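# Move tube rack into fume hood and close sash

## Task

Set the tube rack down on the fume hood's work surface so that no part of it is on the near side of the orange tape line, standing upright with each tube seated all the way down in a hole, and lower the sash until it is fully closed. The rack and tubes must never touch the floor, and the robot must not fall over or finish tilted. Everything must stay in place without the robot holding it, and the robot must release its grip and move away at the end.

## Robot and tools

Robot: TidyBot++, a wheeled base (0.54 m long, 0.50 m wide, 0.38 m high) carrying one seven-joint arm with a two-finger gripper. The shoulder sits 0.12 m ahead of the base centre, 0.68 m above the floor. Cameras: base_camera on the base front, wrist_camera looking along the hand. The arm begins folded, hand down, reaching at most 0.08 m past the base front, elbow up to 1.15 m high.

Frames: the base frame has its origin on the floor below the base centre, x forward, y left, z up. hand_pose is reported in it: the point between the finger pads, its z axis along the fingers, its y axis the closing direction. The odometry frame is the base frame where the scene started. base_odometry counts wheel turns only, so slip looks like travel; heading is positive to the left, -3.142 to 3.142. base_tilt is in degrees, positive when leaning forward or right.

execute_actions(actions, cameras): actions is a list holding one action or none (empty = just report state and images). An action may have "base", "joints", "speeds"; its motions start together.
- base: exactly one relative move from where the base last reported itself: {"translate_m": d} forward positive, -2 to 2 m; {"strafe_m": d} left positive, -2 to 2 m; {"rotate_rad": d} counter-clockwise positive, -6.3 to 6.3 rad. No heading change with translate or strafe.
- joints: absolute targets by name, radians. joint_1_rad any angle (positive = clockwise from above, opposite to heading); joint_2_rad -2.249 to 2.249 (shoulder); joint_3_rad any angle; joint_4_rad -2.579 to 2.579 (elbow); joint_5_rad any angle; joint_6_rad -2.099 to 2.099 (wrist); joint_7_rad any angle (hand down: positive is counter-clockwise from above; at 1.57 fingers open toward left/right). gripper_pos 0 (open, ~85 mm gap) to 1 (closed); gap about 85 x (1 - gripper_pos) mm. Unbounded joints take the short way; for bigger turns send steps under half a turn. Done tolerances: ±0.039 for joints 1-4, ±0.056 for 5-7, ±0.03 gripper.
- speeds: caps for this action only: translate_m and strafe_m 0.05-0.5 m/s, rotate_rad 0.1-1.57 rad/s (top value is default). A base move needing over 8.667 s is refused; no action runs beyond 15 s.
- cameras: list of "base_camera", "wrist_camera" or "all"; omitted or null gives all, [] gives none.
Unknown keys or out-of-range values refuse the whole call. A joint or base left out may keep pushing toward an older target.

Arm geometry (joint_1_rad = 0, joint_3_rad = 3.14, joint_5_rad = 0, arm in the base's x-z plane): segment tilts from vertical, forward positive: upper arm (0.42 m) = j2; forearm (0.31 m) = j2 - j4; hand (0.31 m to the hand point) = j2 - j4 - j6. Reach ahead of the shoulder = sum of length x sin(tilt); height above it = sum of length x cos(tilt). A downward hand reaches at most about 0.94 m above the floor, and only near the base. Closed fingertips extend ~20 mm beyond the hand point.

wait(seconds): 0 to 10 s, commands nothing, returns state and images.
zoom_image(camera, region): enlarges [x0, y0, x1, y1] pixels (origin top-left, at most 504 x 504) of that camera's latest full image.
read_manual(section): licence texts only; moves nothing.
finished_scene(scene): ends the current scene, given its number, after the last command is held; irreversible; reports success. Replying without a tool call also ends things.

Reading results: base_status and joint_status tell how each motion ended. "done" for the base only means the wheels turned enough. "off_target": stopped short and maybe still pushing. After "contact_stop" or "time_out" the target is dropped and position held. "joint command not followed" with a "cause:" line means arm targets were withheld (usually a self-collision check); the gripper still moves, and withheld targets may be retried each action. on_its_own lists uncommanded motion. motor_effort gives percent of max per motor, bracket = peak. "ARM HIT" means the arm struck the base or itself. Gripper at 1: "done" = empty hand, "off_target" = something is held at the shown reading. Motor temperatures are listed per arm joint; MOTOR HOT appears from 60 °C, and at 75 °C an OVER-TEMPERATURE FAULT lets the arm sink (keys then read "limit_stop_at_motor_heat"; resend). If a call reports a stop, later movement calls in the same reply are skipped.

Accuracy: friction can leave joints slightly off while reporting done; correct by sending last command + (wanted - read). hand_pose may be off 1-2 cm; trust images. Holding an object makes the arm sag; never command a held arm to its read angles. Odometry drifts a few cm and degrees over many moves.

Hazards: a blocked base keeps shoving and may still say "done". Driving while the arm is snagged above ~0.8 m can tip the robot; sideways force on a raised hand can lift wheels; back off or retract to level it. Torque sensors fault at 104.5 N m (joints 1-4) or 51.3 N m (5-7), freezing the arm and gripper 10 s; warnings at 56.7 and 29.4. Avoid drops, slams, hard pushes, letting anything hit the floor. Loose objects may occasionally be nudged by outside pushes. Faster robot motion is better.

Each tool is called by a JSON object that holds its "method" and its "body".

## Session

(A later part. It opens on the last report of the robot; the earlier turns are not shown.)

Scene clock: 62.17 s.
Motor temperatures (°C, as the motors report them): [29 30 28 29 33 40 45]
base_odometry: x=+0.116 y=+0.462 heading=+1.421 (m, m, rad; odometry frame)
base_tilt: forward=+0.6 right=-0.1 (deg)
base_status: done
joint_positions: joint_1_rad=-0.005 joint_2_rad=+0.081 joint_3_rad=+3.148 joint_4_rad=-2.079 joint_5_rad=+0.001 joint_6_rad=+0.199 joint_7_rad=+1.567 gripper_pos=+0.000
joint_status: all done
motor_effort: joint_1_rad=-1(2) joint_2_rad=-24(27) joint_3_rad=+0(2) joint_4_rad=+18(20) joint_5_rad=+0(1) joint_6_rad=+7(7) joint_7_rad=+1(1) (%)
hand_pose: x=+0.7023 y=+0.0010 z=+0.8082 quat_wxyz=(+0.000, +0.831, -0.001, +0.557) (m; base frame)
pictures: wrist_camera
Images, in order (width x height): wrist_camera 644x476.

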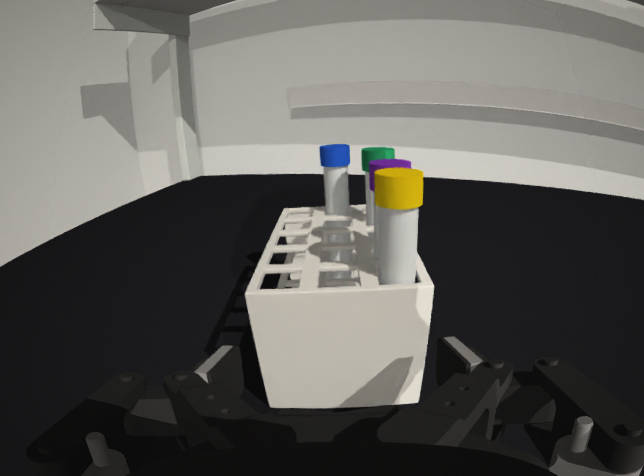

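{"method": "execute_actions", "body": {"actions": [{"base": {"translate_m": 0.025}, "speeds": {"translate_m": 0.05}}], "cameras": ["wrist_camera"]}}

{"method": "zoom_image", "body": {"camera": "wrist_camera", "region": [170, 200, 510, 440]}}

Scene clock: 63.80 s.
Motor temperatures (°C, as the motors report them): [29 30 28 29 33 40 45]
base_odometry: x=+0.120 y=+0.487 heading=+1.421 (m, m, rad; odometry frame)
base_tilt: forward=+0.6 right=+0.0 (deg)
base_status: done
joint_positions: joint_1_rad=-0.005 joint_2_rad=+0.081 joint_3_rad=+3.148 joint_4_rad=-2.079 joint_5_rad=+0.001 joint_6_rad=+0.199 joint_7_rad=+1.567 gripper_pos=+0.000
joint_status: not commanded
motor_effort: joint_1_rad=+0(1) joint_2_rad=-22(26) joint_3_rad=+0(1) joint_4_rad=+19(20) joint_5_rad=+0(0) joint_6_rad=+7(8) joint_7_rad=+1(1) (%)
hand_pose: x=+0.7025 y=+0.0010 z=+0.8083 quat_wxyz=(+0.000, +0.831, -0.001, +0.557) (m; base frame)
pictures: wrist_camera
Images, in order (width x height): wrist_camera 644x476.

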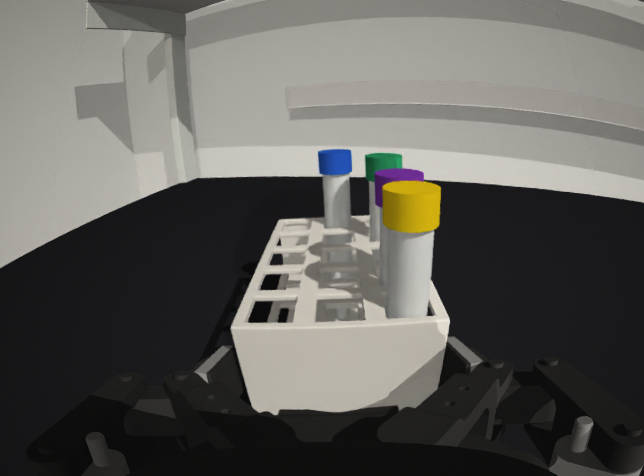

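Region (170, 200, 510, 440) of wrist_camera's 644x476 image, scaled by 1.482; it fills the top 356 rows of this view, and the rest is white.

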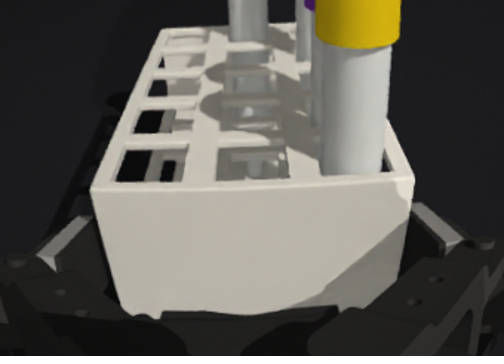

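{"method": "execute_actions", "body": {"actions": [{"base": {"translate_m": 0.015}, "speeds": {"translate_m": 0.05}}], "cameras": ["wrist_camera"]}}

Scene clock: 64.83 s.
Motor temperatures (°C, as the motors report them): [29 30 28 29 33 40 45]
base_odometry: x=+0.123 y=+0.502 heading=+1.421 (m, m, rad; odometry frame)
base_tilt: forward=+0.6 right=+0.0 (deg)
base_status: done
joint_positions: joint_1_rad=-0.005 joint_2_rad=+0.081 joint_3_rad=+3.148 joint_4_rad=-2.079 joint_5_rad=+0.001 joint_6_rad=+0.200 joint_7_rad=+1.567 gripper_pos=+0.000
joint_status: not commanded
motor_effort: joint_1_rad=+0(1) joint_2_rad=-23(26) joint_3_rad=+0(1) joint_4_rad=+19(20) joint_5_rad=+0(0) joint_6_rad=+7(8) joint_7_rad=+1(1) (%)
hand_pose: x=+0.7026 y=+0.0010 z=+0.8086 quat_wxyz=(+0.000, +0.830, -0.001, +0.557) (m; base frame)
pictures: wrist_camera
Images, in order (width x height): wrist_camera 644x476.

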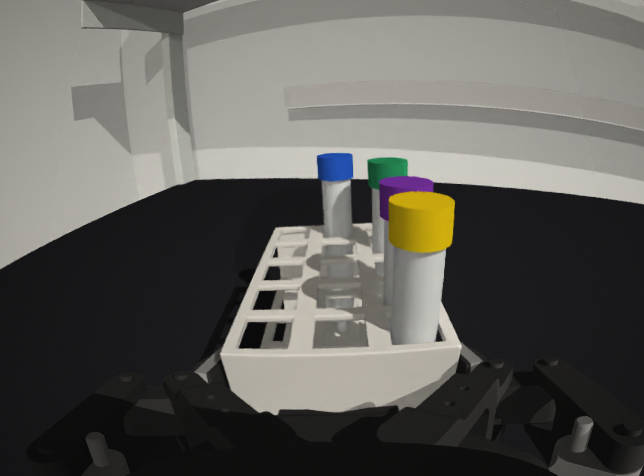

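{"method": "execute_actions", "body": {"actions": [{"joints": {"gripper_pos": 1.0}}], "cameras": ["wrist_camera"]}}

Scene clock: 66.30 s.
Motor temperatures (°C, as the motors report them): [29 30 28 29 33 40 45]
base_odometry: x=+0.123 y=+0.502 heading=+1.421 (m, m, rad; odometry frame)
base_tilt: forward=+0.6 right=+0.0 (deg)
base_status: not commanded
joint_positions: joint_1_rad=-0.005 joint_2_rad=+0.081 joint_3_rad=+3.148 joint_4_rad=-2.078 joint_5_rad=+0.001 joint_6_rad=+0.202 joint_7_rad=+1.567 gripper_pos=+0.076
joint_status: gripper_pos off_target (ended at +0.076, target +1.000)
motor_effort: joint_1_rad=+0(1) joint_2_rad=-24(24) joint_3_rad=+0(1) joint_4_rad=+20(19) joint_5_rad=-1(0) joint_6_rad=+8(8) joint_7_rad=+1(1) (%)
hand_pose: x=+0.7029 y=+0.0010 z=+0.8092 quat_wxyz=(+0.000, +0.830, -0.001, +0.558) (m; base frame)
pictures: wrist_camera
Images, in order (width x height): wrist_camera 644x476.

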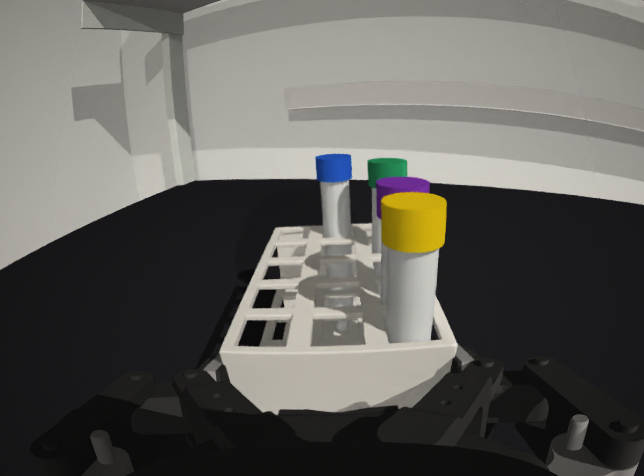

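{"method": "execute_actions", "body": {"actions": [{"joints": {"joint_2_rad": -0.014, "joint_4_rad": -1.932, "joint_6_rad": 0.006}}], "cameras": ["wrist_camera"]}}

Scene clock: 68.03 s.
Motor temperatures (°C, as the motors report them): [29 30 28 29 33 40 45]
base_odometry: x=+0.123 y=+0.502 heading=+1.421 (m, m, rad; odometry frame)
base_tilt: forward=+0.6 right=-0.1 (deg)
base_status: not commanded
joint_positions: joint_1_rad=-0.005 joint_2_rad=+0.003 joint_3_rad=+3.148 joint_4_rad=-1.948 joint_5_rad=+0.001 joint_6_rad=+0.037 joint_7_rad=+1.567 gripper_pos=+0.076
joint_status: all done
motor_effort: joint_1_rad=+0(1) joint_2_rad=-23(27) joint_3_rad=+0(0) joint_4_rad=+22(22) joint_5_rad=-1(0) joint_6_rad=+8(9) joint_7_rad=+1(1) (%)
hand_pose: x=+0.7053 y=+0.0008 z=+0.8813 quat_wxyz=(-0.001, +0.817, -0.001, +0.576) (m; base frame)
pictures: wrist_camera
Images, in order (width x height): wrist_camera 644x476.

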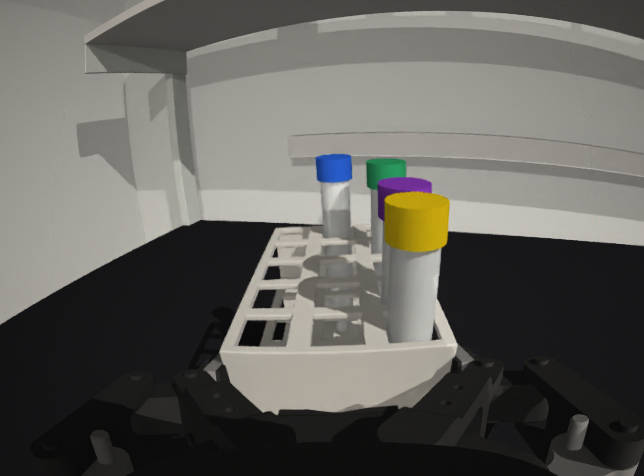

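{"method": "execute_actions", "body": {"actions": [{"base": {"rotate_rad": -1.286}, "speeds": {"rotate_rad": 1.0}}], "cameras": ["wrist_camera"]}}

Scene clock: 71.03 s.
Motor temperatures (°C, as the motors report them): [29 30 28 29 33 40 45]
base_odometry: x=+0.123 y=+0.502 heading=+0.136 (m, m, rad; odometry frame)
base_tilt: forward=+0.6 right=-0.1 (deg)
base_status: done
joint_positions: joint_1_rad=-0.017 joint_2_rad=+0.003 joint_3_rad=+3.137 joint_4_rad=-1.948 joint_5_rad=+0.001 joint_6_rad=+0.036 joint_7_rad=+1.567 gripper_pos=+0.076
joint_status: not commanded
motor_effort: joint_1_rad=+0(3) joint_2_rad=-23(24) joint_3_rad=+0(3) joint_4_rad=+22(22) joint_5_rad=+0(1) joint_6_rad=+9(9) joint_7_rad=+1(1) (%)
hand_pose: x=+0.7050 y=+0.0139 z=+0.8810 quat_wxyz=(-0.007, +0.818, +0.008, +0.576) (m; base frame)
pictures: wrist_camera
Images, in order (width x height): wrist_camera 644x476.

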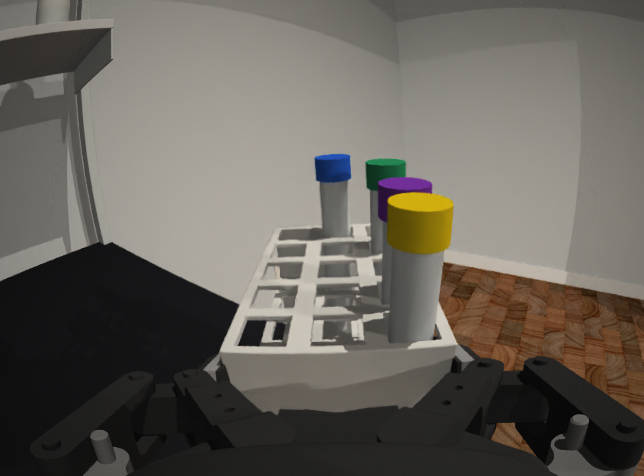

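{"method": "execute_actions", "body": {"actions": [{"base": {"strafe_m": -1.92}, "joints": {"joint_1_rad": 0.0, "joint_2_rad": -0.058, "joint_3_rad": 3.14, "joint_4_rad": -1.418, "joint_6_rad": -0.598}}]}}

Scene clock: 76.37 s.
Motor temperatures (°C, as the motors report them): [29 30 28 29 33 40 45]
base_odometry: x=+0.380 y=-1.401 heading=+0.135 (m, m, rad; odometry frame)
base_tilt: forward=+0.6 right=+0.0 (deg)
base_status: done
joint_positions: joint_1_rad=-0.015 joint_2_rad=-0.034 joint_3_rad=+3.137 joint_4_rad=-1.438 joint_5_rad=+0.001 joint_6_rad=-0.568 joint_7_rad=+1.567 gripper_pos=+0.076
joint_status: all done
motor_effort: joint_1_rad=-1(2) joint_2_rad=-23(25) joint_3_rad=-1(2) joint_4_rad=+22(24) joint_5_rad=+0(1) joint_6_rad=+8(8) joint_7_rad=+1(1) (%)
hand_pose: x=+0.7010 y=+0.0124 z=+1.0333 quat_wxyz=(-0.006, +0.834, +0.007, +0.552) (m; base frame)
pictures: base_camera, wrist_camera
Images, in order (width x height): base_camera 644x364, wrist_camera 644x476.

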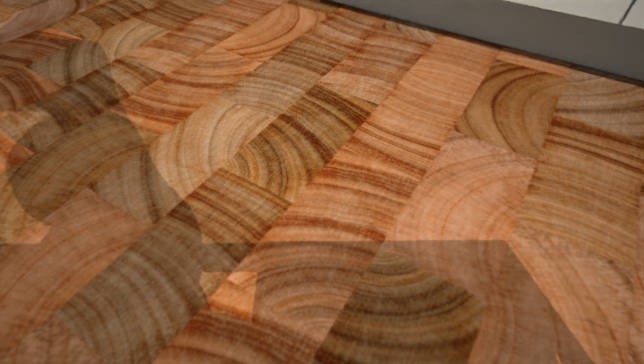

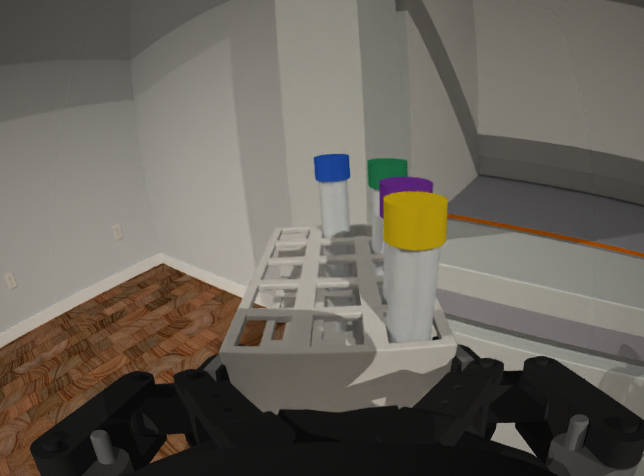

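{"method": "execute_actions", "body": {"actions": [{"base": {"rotate_rad": -0.565}, "joints": {"joint_1_rad": 0.015, "joint_2_rad": -0.07}, "speeds": {"rotate_rad": 1.0}}]}}

Scene clock: 77.97 s.
Motor temperatures (°C, as the motors report them): [29 30 28 29 33 40 45]
base_odometry: x=+0.380 y=-1.401 heading=-0.429 (m, m, rad; odometry frame)
base_tilt: forward=+0.6 right=-0.1 (deg)
base_status: done
joint_positions: joint_1_rad=+0.007 joint_2_rad=-0.041 joint_3_rad=+3.140 joint_4_rad=-1.438 joint_5_rad=+0.001 joint_6_rad=-0.568 joint_7_rad=+1.567 gripper_pos=+0.076
joint_status: all done
motor_effort: joint_1_rad=+0(3) joint_2_rad=-22(25) joint_3_rad=+0(3) joint_4_rad=+22(23) joint_5_rad=+0(1) joint_6_rad=+8(9) joint_7_rad=+1(1) (%)
hand_pose: x=+0.6989 y=-0.0019 z=+1.0369 quat_wxyz=(+0.001, +0.832, -0.004, +0.555) (m; base frame)
pictures: base_camera, wrist_camera
Images, in order (width x height): base_camera 644x364, wrist_camera 644x476.

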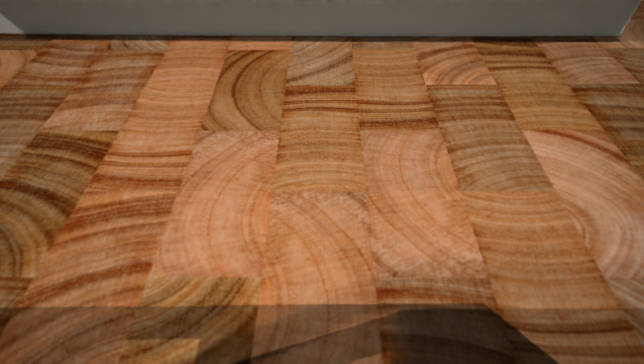

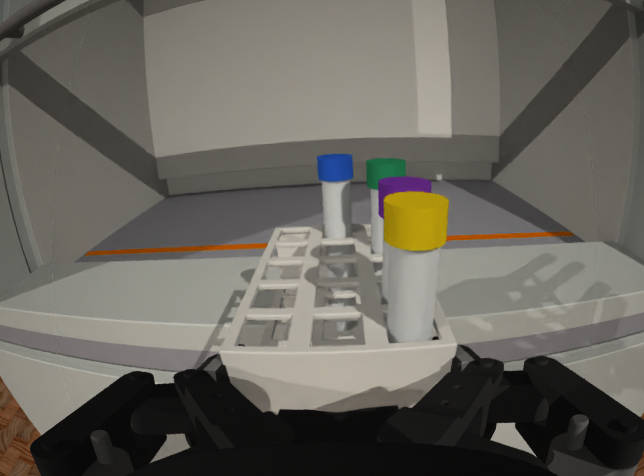

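{"method": "execute_actions", "body": {"actions": [{"base": {"translate_m": 0.5}, "joints": {"joint_4_rad": -1.366, "joint_6_rad": -0.655}, "speeds": {"translate_m": 0.3}}]}}

Scene clock: 82.33 s.
Motor temperatures (°C, as the motors report them): [29 30 28 30 33 40 45]
base_odometry: x=+0.835 y=-1.610 heading=-0.430 (m, m, rad; odometry frame)
base_tilt: forward=+0.6 right=-0.1 (deg)
base_status: done
joint_positions: joint_1_rad=+0.007 joint_2_rad=-0.057 joint_3_rad=+3.140 joint_4_rad=-1.385 joint_5_rad=+0.001 joint_6_rad=-0.627 joint_7_rad=+1.567 gripper_pos=+0.076
joint_status: all done
motor_effort: joint_1_rad=+0(0) joint_2_rad=-23(26) joint_3_rad=+0(1) joint_4_rad=+23(22) joint_5_rad=+0(0) joint_6_rad=+8(9) joint_7_rad=+1(1) (%)
hand_pose: x=+0.6889 y=-0.0019 z=+1.0611 quat_wxyz=(+0.001, +0.829, -0.004, +0.559) (m; base frame)
pictures: base_camera, wrist_camera
Images, in order (width x height): base_camera 644x364, wrist_camera 644x476.

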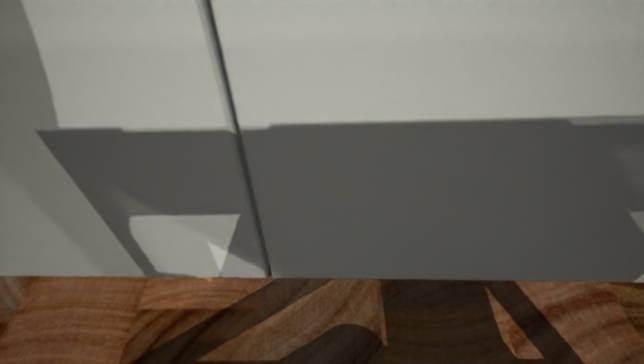

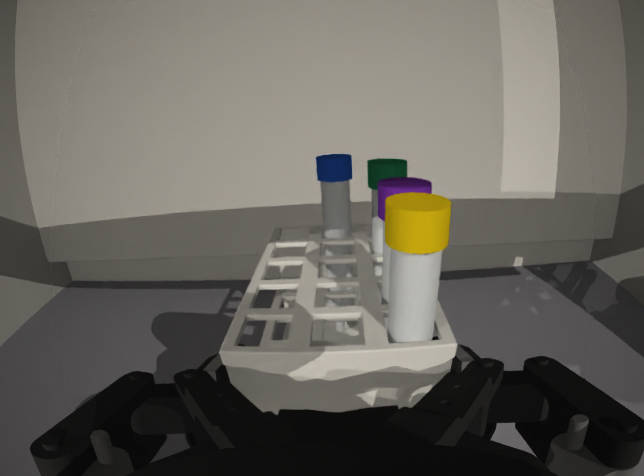

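{"method": "execute_actions", "body": {"actions": [{"joints": {"joint_2_rad": -0.015, "joint_4_rad": -1.567, "joint_6_rad": -0.398}}], "cameras": ["wrist_camera"]}}

Scene clock: 83.77 s.
Motor temperatures (°C, as the motors report them): [29 30 28 30 33 40 45]
base_odometry: x=+0.835 y=-1.610 heading=-0.430 (m, m, rad; odometry frame)
base_tilt: forward=+0.6 right=-0.1 (deg)
base_status: not commanded
joint_positions: joint_1_rad=+0.007 joint_2_rad=-0.020 joint_3_rad=+3.140 joint_4_rad=-1.562 joint_5_rad=+0.001 joint_6_rad=-0.442 joint_7_rad=+1.567 gripper_pos=+0.076
joint_status: all done
motor_effort: joint_1_rad=+0(0) joint_2_rad=-23(25) joint_3_rad=+0(0) joint_4_rad=+23(24) joint_5_rad=-1(0) joint_6_rad=+8(9) joint_7_rad=+1(1) (%)
hand_pose: x=+0.7099 y=-0.0020 z=+0.9863 quat_wxyz=(+0.001, +0.837, -0.004, +0.547) (m; base frame)
pictures: wrist_camera
Images, in order (width x height): wrist_camera 644x476.

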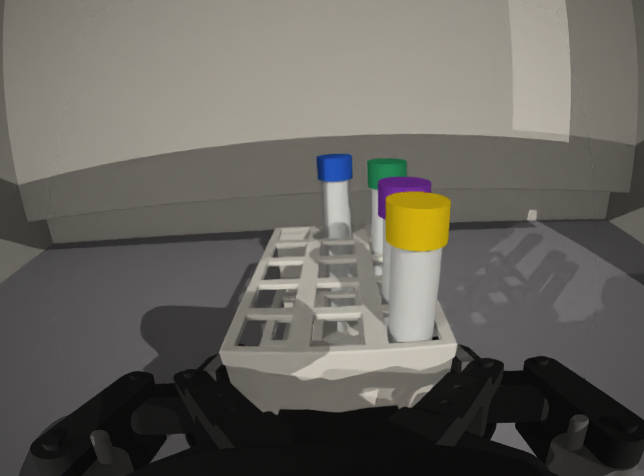

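{"method": "execute_actions", "body": {"actions": [{"joints": {"joint_4_rad": -1.68, "joint_6_rad": -0.26}}], "cameras": ["wrist_camera"]}}

Scene clock: 85.17 s.
Motor temperatures (°C, as the motors report them): [29 30 28 30 33 40 45]
base_odometry: x=+0.835 y=-1.610 heading=-0.430 (m, m, rad; odometry frame)
base_tilt: forward=+0.6 right=-0.1 (deg)
base_status: not commanded
joint_positions: joint_1_rad=+0.007 joint_2_rad=-0.020 joint_3_rad=+3.140 joint_4_rad=-1.658 joint_5_rad=+0.001 joint_6_rad=-0.293 joint_7_rad=+1.567 gripper_pos=+0.076
joint_status: all done
motor_effort: joint_1_rad=+0(0) joint_2_rad=-20(24) joint_3_rad=+0(0) joint_4_rad=+21(23) joint_5_rad=+0(0) joint_6_rad=+7(8) joint_7_rad=+1(1) (%)
hand_pose: x=+0.7154 y=-0.0019 z=+0.9716 quat_wxyz=(+0.001, +0.822, -0.003, +0.569) (m; base frame)
pictures: wrist_camera
Images, in order (width x height): wrist_camera 644x476.

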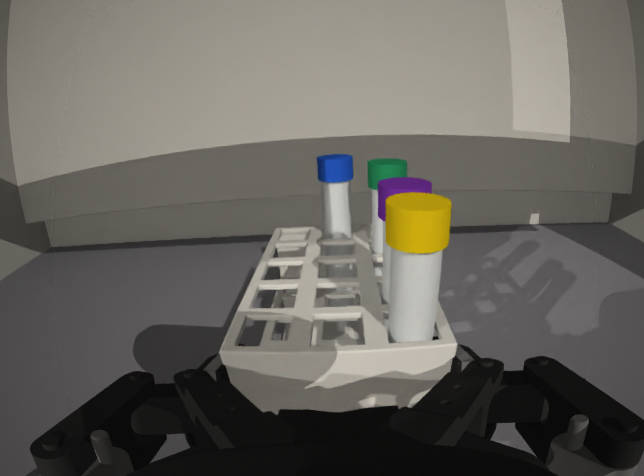

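{"method": "execute_actions", "body": {"actions": [{"joints": {"joint_4_rad": -1.69, "joint_6_rad": -0.35}}], "cameras": ["wrist_camera"]}}

Scene clock: 85.90 s.
Motor temperatures (°C, as the motors report them): [29 30 28 30 33 40 45]
base_odometry: x=+0.835 y=-1.610 heading=-0.430 (m, m, rad; odometry frame)
base_tilt: forward=+0.6 right=-0.1 (deg)
base_status: not commanded
joint_positions: joint_1_rad=+0.007 joint_2_rad=-0.022 joint_3_rad=+3.140 joint_4_rad=-1.659 joint_5_rad=+0.001 joint_6_rad=-0.297 joint_7_rad=+1.567 gripper_pos=+0.076
joint_status: all done
motor_effort: joint_1_rad=+0(1) joint_2_rad=-19(21) joint_3_rad=+0(0) joint_4_rad=+18(21) joint_5_rad=+0(1) joint_6_rad=+4(7) joint_7_rad=+1(1) (%)
hand_pose: x=+0.7143 y=-0.0019 z=+0.9713 quat_wxyz=(+0.001, +0.823, -0.003, +0.568) (m; base frame)
pictures: wrist_camera
Images, in order (width x height): wrist_camera 644x476.

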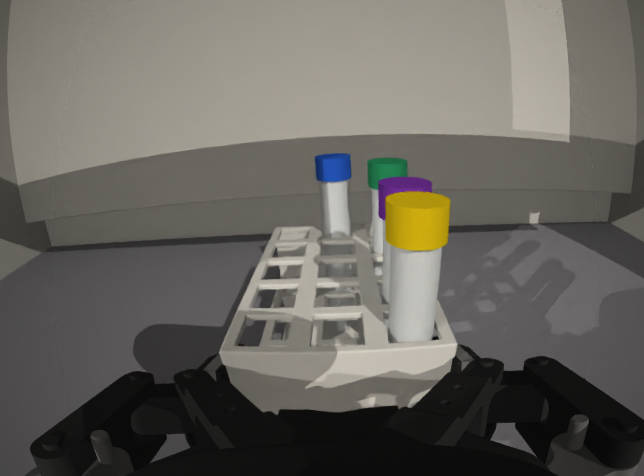

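{"method": "execute_actions", "body": {"actions": [{"joints": {"joint_4_rad": -1.66, "joint_6_rad": -0.31, "gripper_pos": 0.0}}], "cameras": ["wrist_camera"]}}

Scene clock: 87.27 s.
Motor temperatures (°C, as the motors report them): [29 30 28 30 33 40 45]
base_odometry: x=+0.835 y=-1.610 heading=-0.430 (m, m, rad; odometry frame)
base_tilt: forward=+0.6 right=+0.0 (deg)
base_status: not commanded
joint_positions: joint_1_rad=+0.007 joint_2_rad=-0.022 joint_3_rad=+3.140 joint_4_rad=-1.658 joint_5_rad=+0.001 joint_6_rad=-0.297 joint_7_rad=+1.567 gripper_pos=+0.000
joint_status: all done
motor_effort: joint_1_rad=+0(0) joint_2_rad=-22(24) joint_3_rad=+0(0) joint_4_rad=+22(23) joint_5_rad=-1(0) joint_6_rad=+7(8) joint_7_rad=+2(1) (%)
hand_pose: x=+0.7145 y=-0.0019 z=+0.9714 quat_wxyz=(+0.001, +0.823, -0.003, +0.568) (m; base frame)
pictures: wrist_camera
Images, in order (width x height): wrist_camera 644x476.

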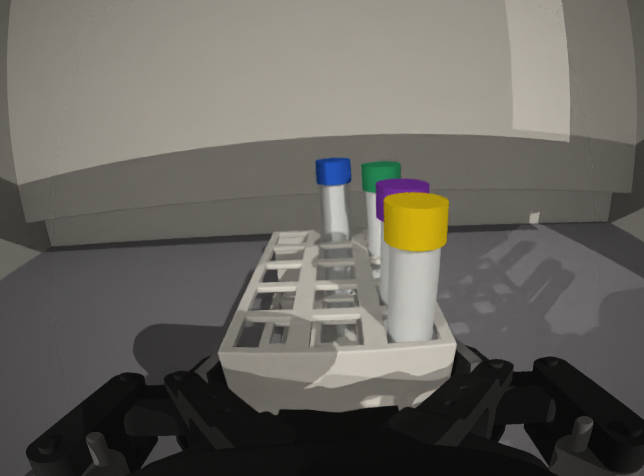

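{"method": "execute_actions", "body": {"actions": [{"base": {"translate_m": -0.36}, "joints": {"joint_4_rad": -1.48, "joint_6_rad": -0.5}, "speeds": {"translate_m": 0.35}}]}}

Scene clock: 91.07 s.
Motor temperatures (°C, as the motors report them): [29 30 28 30 33 40 45]
base_odometry: x=+0.507 y=-1.459 heading=-0.431 (m, m, rad; odometry frame)
base_tilt: forward=+0.5 right=+0.0 (deg)
base_status: done
joint_positions: joint_1_rad=+0.007 joint_2_rad=-0.018 joint_3_rad=+3.140 joint_4_rad=-1.492 joint_5_rad=+0.001 joint_6_rad=-0.466 joint_7_rad=+1.567 gripper_pos=+0.000
joint_status: all done
motor_effort: joint_1_rad=+0(1) joint_2_rad=-20(27) joint_3_rad=+0(1) joint_4_rad=+21(23) joint_5_rad=+0(1) joint_6_rad=+7(8) joint_7_rad=+1(1) (%)
hand_pose: x=+0.7147 y=-0.0021 z=+1.0203 quat_wxyz=(+0.001, +0.825, -0.004, +0.565) (m; base frame)
pictures: base_camera, wrist_camera
Images, in order (width x height): base_camera 644x364, wrist_camera 644x476.

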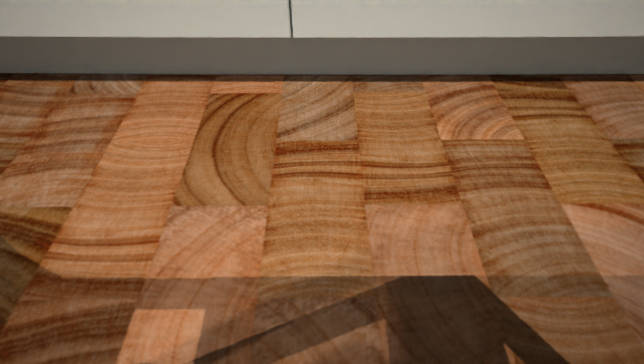

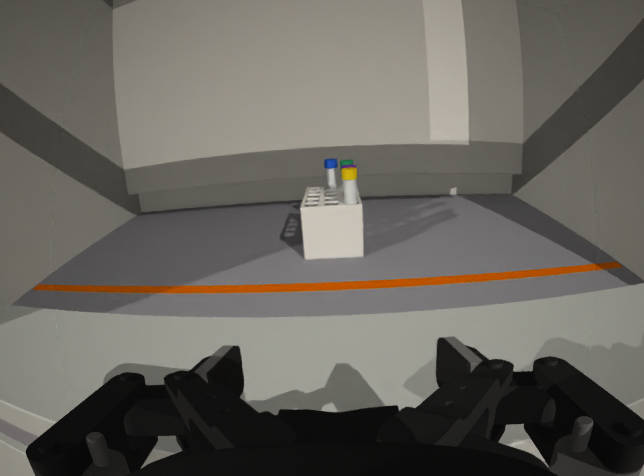

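{"method": "execute_actions", "body": {"actions": [{"joints": {"joint_2_rad": 0.042, "joint_4_rad": -0.547, "joint_6_rad": -0.937, "gripper_pos": 0.97}}], "cameras": ["wrist_camera"]}}

Scene clock: 93.90 s.
Motor temperatures (°C, as the motors report them): [29 30 28 30 33 40 45]
base_odometry: x=+0.507 y=-1.459 heading=-0.431 (m, m, rad; odometry frame)
base_tilt: forward=+0.5 right=+0.0 (deg)
base_status: not commanded
joint_positions: joint_1_rad=+0.007 joint_2_rad=+0.019 joint_3_rad=+3.140 joint_4_rad=-0.561 joint_5_rad=+0.001 joint_6_rad=-0.900 joint_7_rad=+1.567 gripper_pos=+0.970
joint_status: all done
motor_effort: joint_1_rad=+0(1) joint_2_rad=-16(23) joint_3_rad=-1(0) joint_4_rad=+15(23) joint_5_rad=+0(0) joint_6_rad=+8(9) joint_7_rad=+1(1) (%)
hand_pose: x=+0.6094 y=-0.0017 z=+1.3937 quat_wxyz=(+0.001, +0.674, -0.003, +0.739) (m; base frame)
pictures: wrist_camera
Images, in order (width x height): wrist_camera 644x476.

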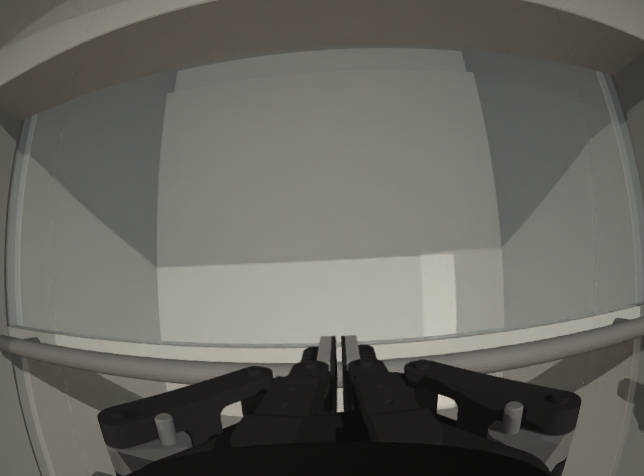

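{"method": "zoom_image", "body": {"camera": "wrist_camera", "region": [220, 310, 460, 430]}}

Region (220, 310, 460, 430) of wrist_camera's 644x476 image, scaled by 2.100.

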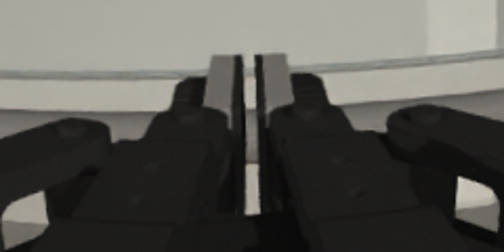

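{"method": "execute_actions", "body": {"actions": [{"base": {"translate_m": 0.145}, "speeds": {"translate_m": 0.2}}]}}

Scene clock: 95.77 s.
Motor temperatures (°C, as the motors report them): [29 30 28 30 33 40 45]
base_odometry: x=+0.639 y=-1.520 heading=-0.431 (m, m, rad; odometry frame)
base_tilt: forward=+0.5 right=+0.0 (deg)
base_status: done
joint_positions: joint_1_rad=+0.007 joint_2_rad=+0.037 joint_3_rad=+3.140 joint_4_rad=-0.558 joint_5_rad=+0.001 joint_6_rad=-0.902 joint_7_rad=+1.567 gripper_pos=+0.970
joint_status: not commanded
motor_effort: joint_1_rad=+0(1) joint_2_rad=-17(21) joint_3_rad=+0(1) joint_4_rad=+14(16) joint_5_rad=+1(1) joint_6_rad=+8(8) joint_7_rad=+1(1) (%)
hand_pose: x=+0.6215 y=-0.0018 z=+1.3853 quat_wxyz=(+0.001, +0.681, -0.003, +0.732) (m; base frame)
pictures: base_camera, wrist_camera
Images, in order (width x height): base_camera 644x364, wrist_camera 644x476.

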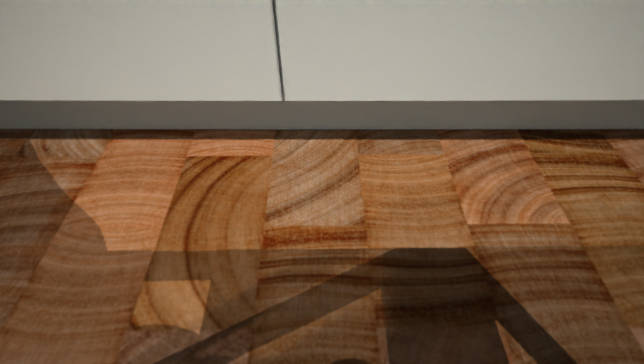

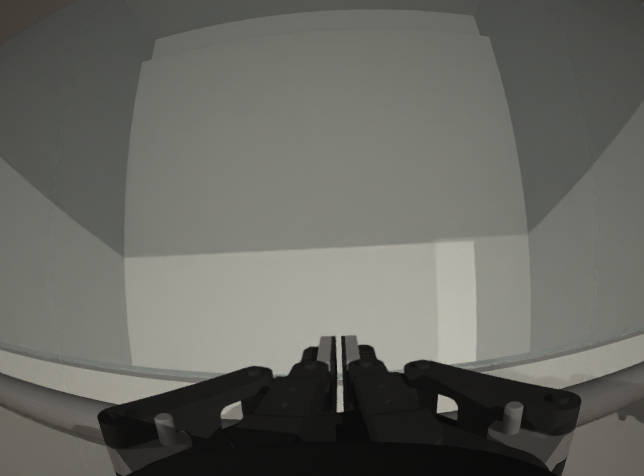

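{"method": "execute_actions", "body": {"actions": [{"joints": {"joint_2_rad": 0.19, "joint_4_rad": -0.85, "joint_6_rad": -1.09}}], "cameras": ["wrist_camera"]}}

Scene clock: 99.47 s.
Motor temperatures (°C, as the motors report them): [29 30 28 30 33 40 45]
base_odometry: x=+0.639 y=-1.520 heading=-0.431 (m, m, rad; odometry frame)
base_tilt: forward=+0.5 right=+0.0 (deg)
base_status: not commanded
joint_positions: joint_1_rad=+0.007 joint_2_rad=+0.034 joint_3_rad=+3.140 joint_4_rad=-0.783 joint_5_rad=+0.001 joint_6_rad=-1.056 joint_7_rad=+1.567 gripper_pos=+0.970
joint_status: joint_2_rad off_target (ended at +0.034, target +0.190); joint_4_rad off_target (ended at -0.783, target -0.850); the others done
motor_effort: joint_1_rad=+1(0) joint_2_rad=+8(17) joint_3_rad=+0(0) joint_4_rad=+7(15) joint_5_rad=-1(0) joint_6_rad=+7(15) joint_7_rad=+1(1) (%)
hand_pose: x=+0.6597 y=-0.0020 z=+1.2247 quat_wxyz=(+0.001, +0.806, -0.004, +0.593) (m; base frame)
pictures: wrist_camera
Images, in order (width x height): wrist_camera 644x476.

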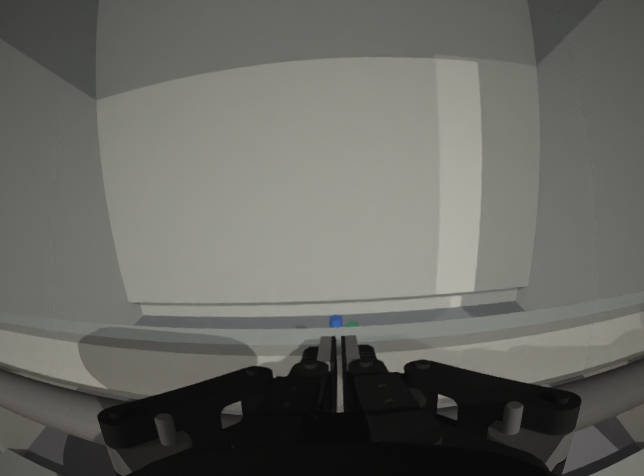

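{"method": "execute_actions", "body": {"actions": [{"joints": {"joint_2_rad": -0.105, "joint_4_rad": -1.69, "joint_6_rad": -0.58}}], "cameras": ["wrist_camera"]}}

Scene clock: 102.53 s.
Motor temperatures (°C, as the motors report them): [29 30 28 30 33 40 45]
base_odometry: x=+0.639 y=-1.520 heading=-0.431 (m, m, rad; odometry frame)
base_tilt: forward=+0.6 right=+0.0 (deg)
base_status: not commanded
joint_positions: joint_1_rad=+0.007 joint_2_rad=-0.140 joint_3_rad=+3.140 joint_4_rad=-1.629 joint_5_rad=+0.001 joint_6_rad=-0.530 joint_7_rad=+1.567 gripper_pos=+0.970
joint_status: joint_4_rad off_target (ended at -1.629, target -1.690); the others done
motor_effort: joint_1_rad=-1(1) joint_2_rad=-13(15) joint_3_rad=+0(1) joint_4_rad=+13(15) joint_5_rad=+0(0) joint_6_rad=+0(15) joint_7_rad=+1(1) (%)
hand_pose: x=+0.6543 y=-0.0017 z=+0.9890 quat_wxyz=(+0.001, +0.847, -0.004, +0.532) (m; base frame)
pictures: wrist_camera
Images, in order (width x height): wrist_camera 644x476.

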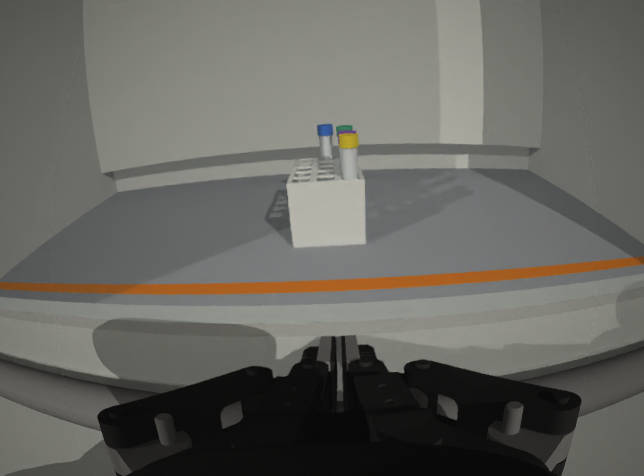

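{"method": "execute_actions", "body": {"actions": [{"joints": {"joint_2_rad": -0.1, "joint_4_rad": -2.02, "joint_6_rad": -0.49}}], "cameras": ["wrist_camera"]}}

Scene clock: 104.57 s.
Motor temperatures (°C, as the motors report them): [29 30 28 30 33 40 45]
base_odometry: x=+0.639 y=-1.520 heading=-0.431 (m, m, rad; odometry frame)
base_tilt: forward=+0.6 right=-0.1 (deg)
base_status: not commanded
joint_positions: joint_1_rad=+0.007 joint_2_rad=-0.180 joint_3_rad=+3.140 joint_4_rad=-1.777 joint_5_rad=+0.001 joint_6_rad=-0.296 joint_7_rad=+1.567 gripper_pos=+0.970
joint_status: joint_2_rad off_target (ended at -0.180, target -0.100); joint_4_rad off_target (ended at -1.777, target -2.020); joint_6_rad off_target (ended at -0.296, target -0.490)
motor_effort: joint_1_rad=+0(0) joint_2_rad=+4(12) joint_3_rad=-1(1) joint_4_rad=-20(20) joint_5_rad=-1(1) joint_6_rad=-28(28) joint_7_rad=+1(1) (%)
hand_pose: x=+0.6532 y=-0.0016 z=+0.9887 quat_wxyz=(+0.001, +0.811, -0.003, +0.584) (m; base frame)
pictures: wrist_camera
Images, in order (width x height): wrist_camera 644x476.

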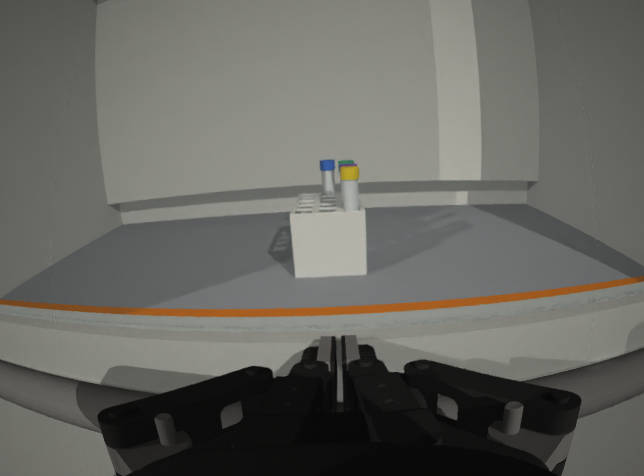

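{"method": "execute_actions", "body": {"actions": [{"base": {"translate_m": -0.22}, "joints": {"joint_2_rad": -0.285, "joint_4_rad": -1.78, "joint_6_rad": -0.3}, "speeds": {"translate_m": 0.25}}], "cameras": ["wrist_camera"]}}

Scene clock: 107.17 s.
Motor temperatures (°C, as the motors report them): [29 30 28 30 33 40 45]
base_odometry: x=+0.439 y=-1.428 heading=-0.430 (m, m, rad; odometry frame)
base_tilt: forward=+0.5 right=+0.0 (deg)
base_status: done
joint_positions: joint_1_rad=+0.007 joint_2_rad=-0.279 joint_3_rad=+3.140 joint_4_rad=-1.798 joint_5_rad=+0.001 joint_6_rad=-0.307 joint_7_rad=+1.567 gripper_pos=+0.970
joint_status: all done
motor_effort: joint_1_rad=+0(2) joint_2_rad=-11(17) joint_3_rad=+0(2) joint_4_rad=+22(23) joint_5_rad=+0(0) joint_6_rad=+8(29) joint_7_rad=+1(1) (%)
hand_pose: x=+0.6183 y=-0.0014 z=+1.0241 quat_wxyz=(+0.001, +0.791, -0.003, +0.612) (m; base frame)
pictures: wrist_camera
Images, in order (width x height): wrist_camera 644x476.

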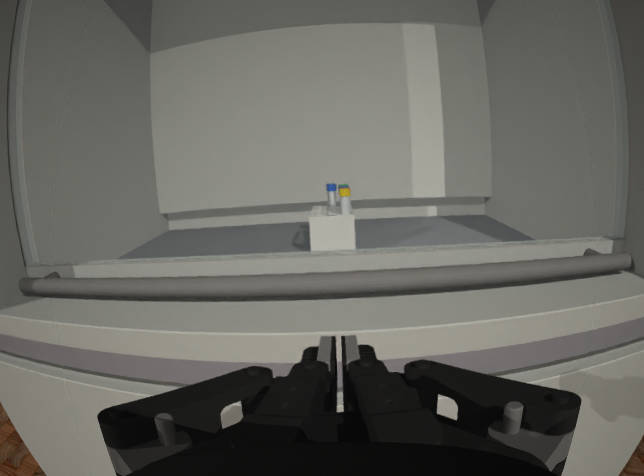

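{"method": "zoom_image", "body": {"camera": "wrist_camera", "region": [0, 230, 160, 330]}}

{"method": "zoom_image", "body": {"camera": "wrist_camera", "region": [504, 210, 644, 310]}}

Region (0, 230, 160, 330) of wrist_camera's 644x476 image, scaled by 3.150; it fills the top 315 rows of this view, and the rest is white.

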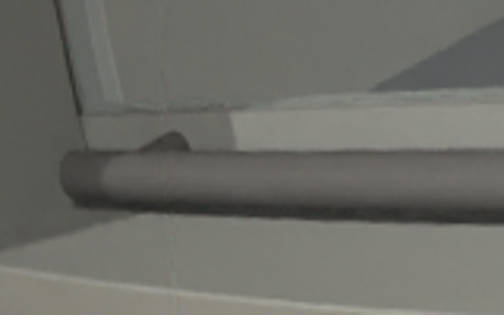

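Region (504, 210, 644, 310) of wrist_camera's 644x476 image, scaled by 3.600; it fills the top 360 rows of this view, and the rest is white.

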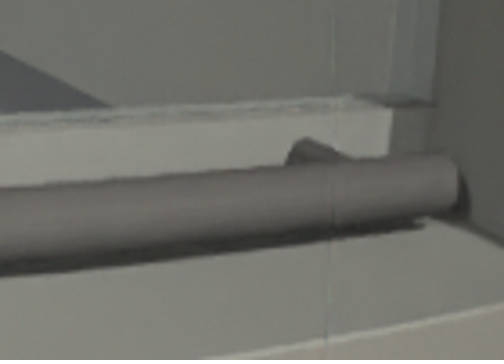

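{"method": "execute_actions", "body": {"actions": [{"joints": {"joint_2_rad": -0.155, "joint_4_rad": -2.355, "joint_6_rad": 0.65}}], "cameras": ["wrist_camera"]}}

{"method": "zoom_image", "body": {"camera": "wrist_camera", "region": [240, 150, 440, 290]}}

Scene clock: 109.30 s.
Motor temperatures (°C, as the motors report them): [29 30 28 30 33 40 45]
base_odometry: x=+0.439 y=-1.428 heading=-0.430 (m, m, rad; odometry frame)
base_tilt: forward=+0.6 right=+0.0 (deg)
base_status: not commanded
joint_positions: joint_1_rad=+0.007 joint_2_rad=-0.178 joint_3_rad=+3.140 joint_4_rad=-2.338 joint_5_rad=+0.001 joint_6_rad=+0.615 joint_7_rad=+1.567 gripper_pos=+0.970
joint_status: all done
motor_effort: joint_1_rad=+0(0) joint_2_rad=-13(15) joint_3_rad=+0(0) joint_4_rad=+19(22) joint_5_rad=-1(1) joint_6_rad=+8(8) joint_7_rad=+1(1) (%)
hand_pose: x=+0.6169 y=-0.0010 z=+0.9291 quat_wxyz=(+0.001, +0.698, -0.003, +0.716) (m; base frame)
pictures: wrist_camera
Images, in order (width x height): wrist_camera 644x476.

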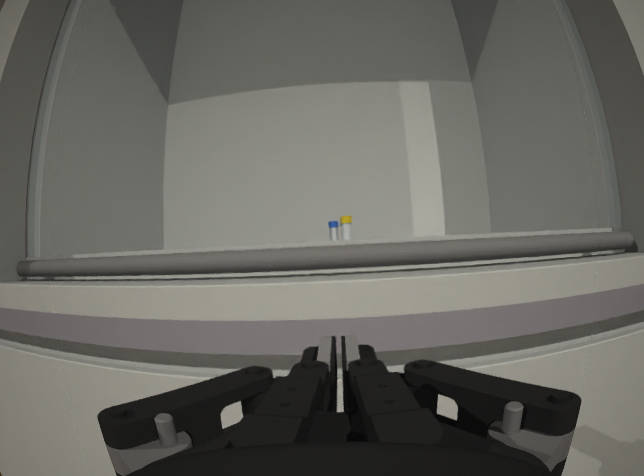

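Region (240, 150, 440, 290) of wrist_camera's 644x476 image, scaled by 2.520; it fills the top 353 rows of this view, and the rest is white.

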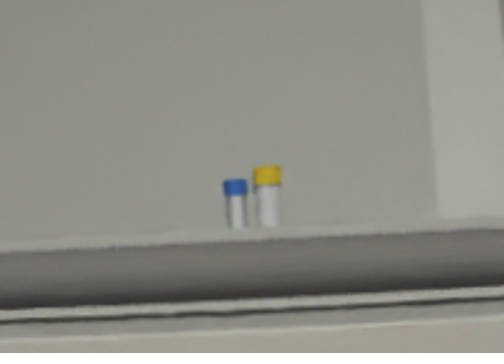

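{"method": "zoom_image", "body": {"camera": "wrist_camera", "region": [300, 235, 380, 290]}}

{"method": "zoom_image", "body": {"camera": "wrist_camera", "region": [0, 240, 100, 300]}}

Region (300, 235, 380, 290) of wrist_camera's 644x476 image, scaled by 6.300; it fills the top 346 rows of this view, and the rest is white.

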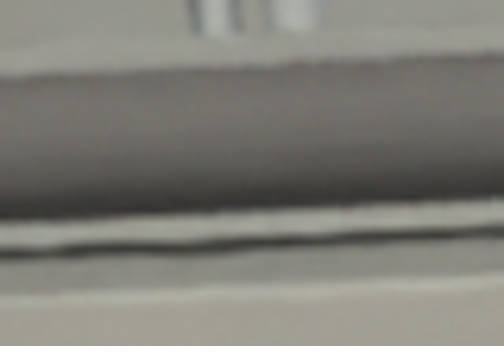

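Region (0, 240, 100, 300) of wrist_camera's 644x476 image, scaled by 5.040; it fills the top 302 rows of this view, and the rest is white.

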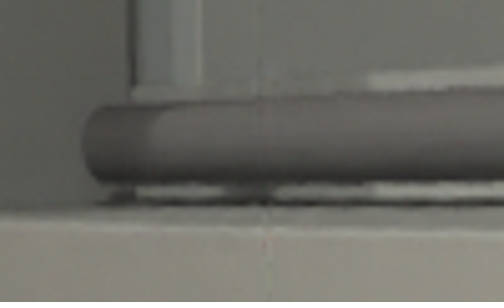

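{"method": "execute_actions", "body": {"actions": [{"base": {"translate_m": -0.25}, "joints": {"joint_2_rad": -0.6, "joint_4_rad": -2.4, "joint_6_rad": 0.1}}], "cameras": ["wrist_camera"]}}

Scene clock: 111.57 s.
Motor temperatures (°C, as the motors report them): [29 30 28 30 33 40 45]
base_odometry: x=+0.211 y=-1.324 heading=-0.430 (m, m, rad; odometry frame)
base_tilt: forward=+0.5 right=+0.0 (deg)
base_status: done
joint_positions: joint_1_rad=+0.007 joint_2_rad=-0.594 joint_3_rad=+3.140 joint_4_rad=-2.383 joint_5_rad=+0.001 joint_6_rad=+0.135 joint_7_rad=+1.567 gripper_pos=+0.970
joint_status: all done
motor_effort: joint_1_rad=+0(0) joint_2_rad=-1(18) joint_3_rad=+0(0) joint_4_rad=+22(22) joint_5_rad=-1(0) joint_6_rad=+8(9) joint_7_rad=+1(1) (%)
hand_pose: x=+0.5005 y=-0.0006 z=+0.9366 quat_wxyz=(+0.001, +0.736, -0.003, +0.677) (m; base frame)
pictures: wrist_camera
Images, in order (width x height): wrist_camera 644x476.

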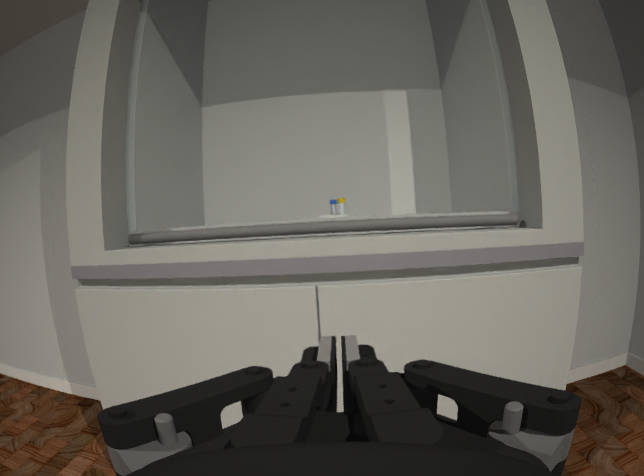

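The rack is upright beyond the tape, the sash is shut, and the robot is clear, so I'm ending scene 1.

{"method": "finished_scene", "body": {"scene": 1}}

The scene is finished: the task was done.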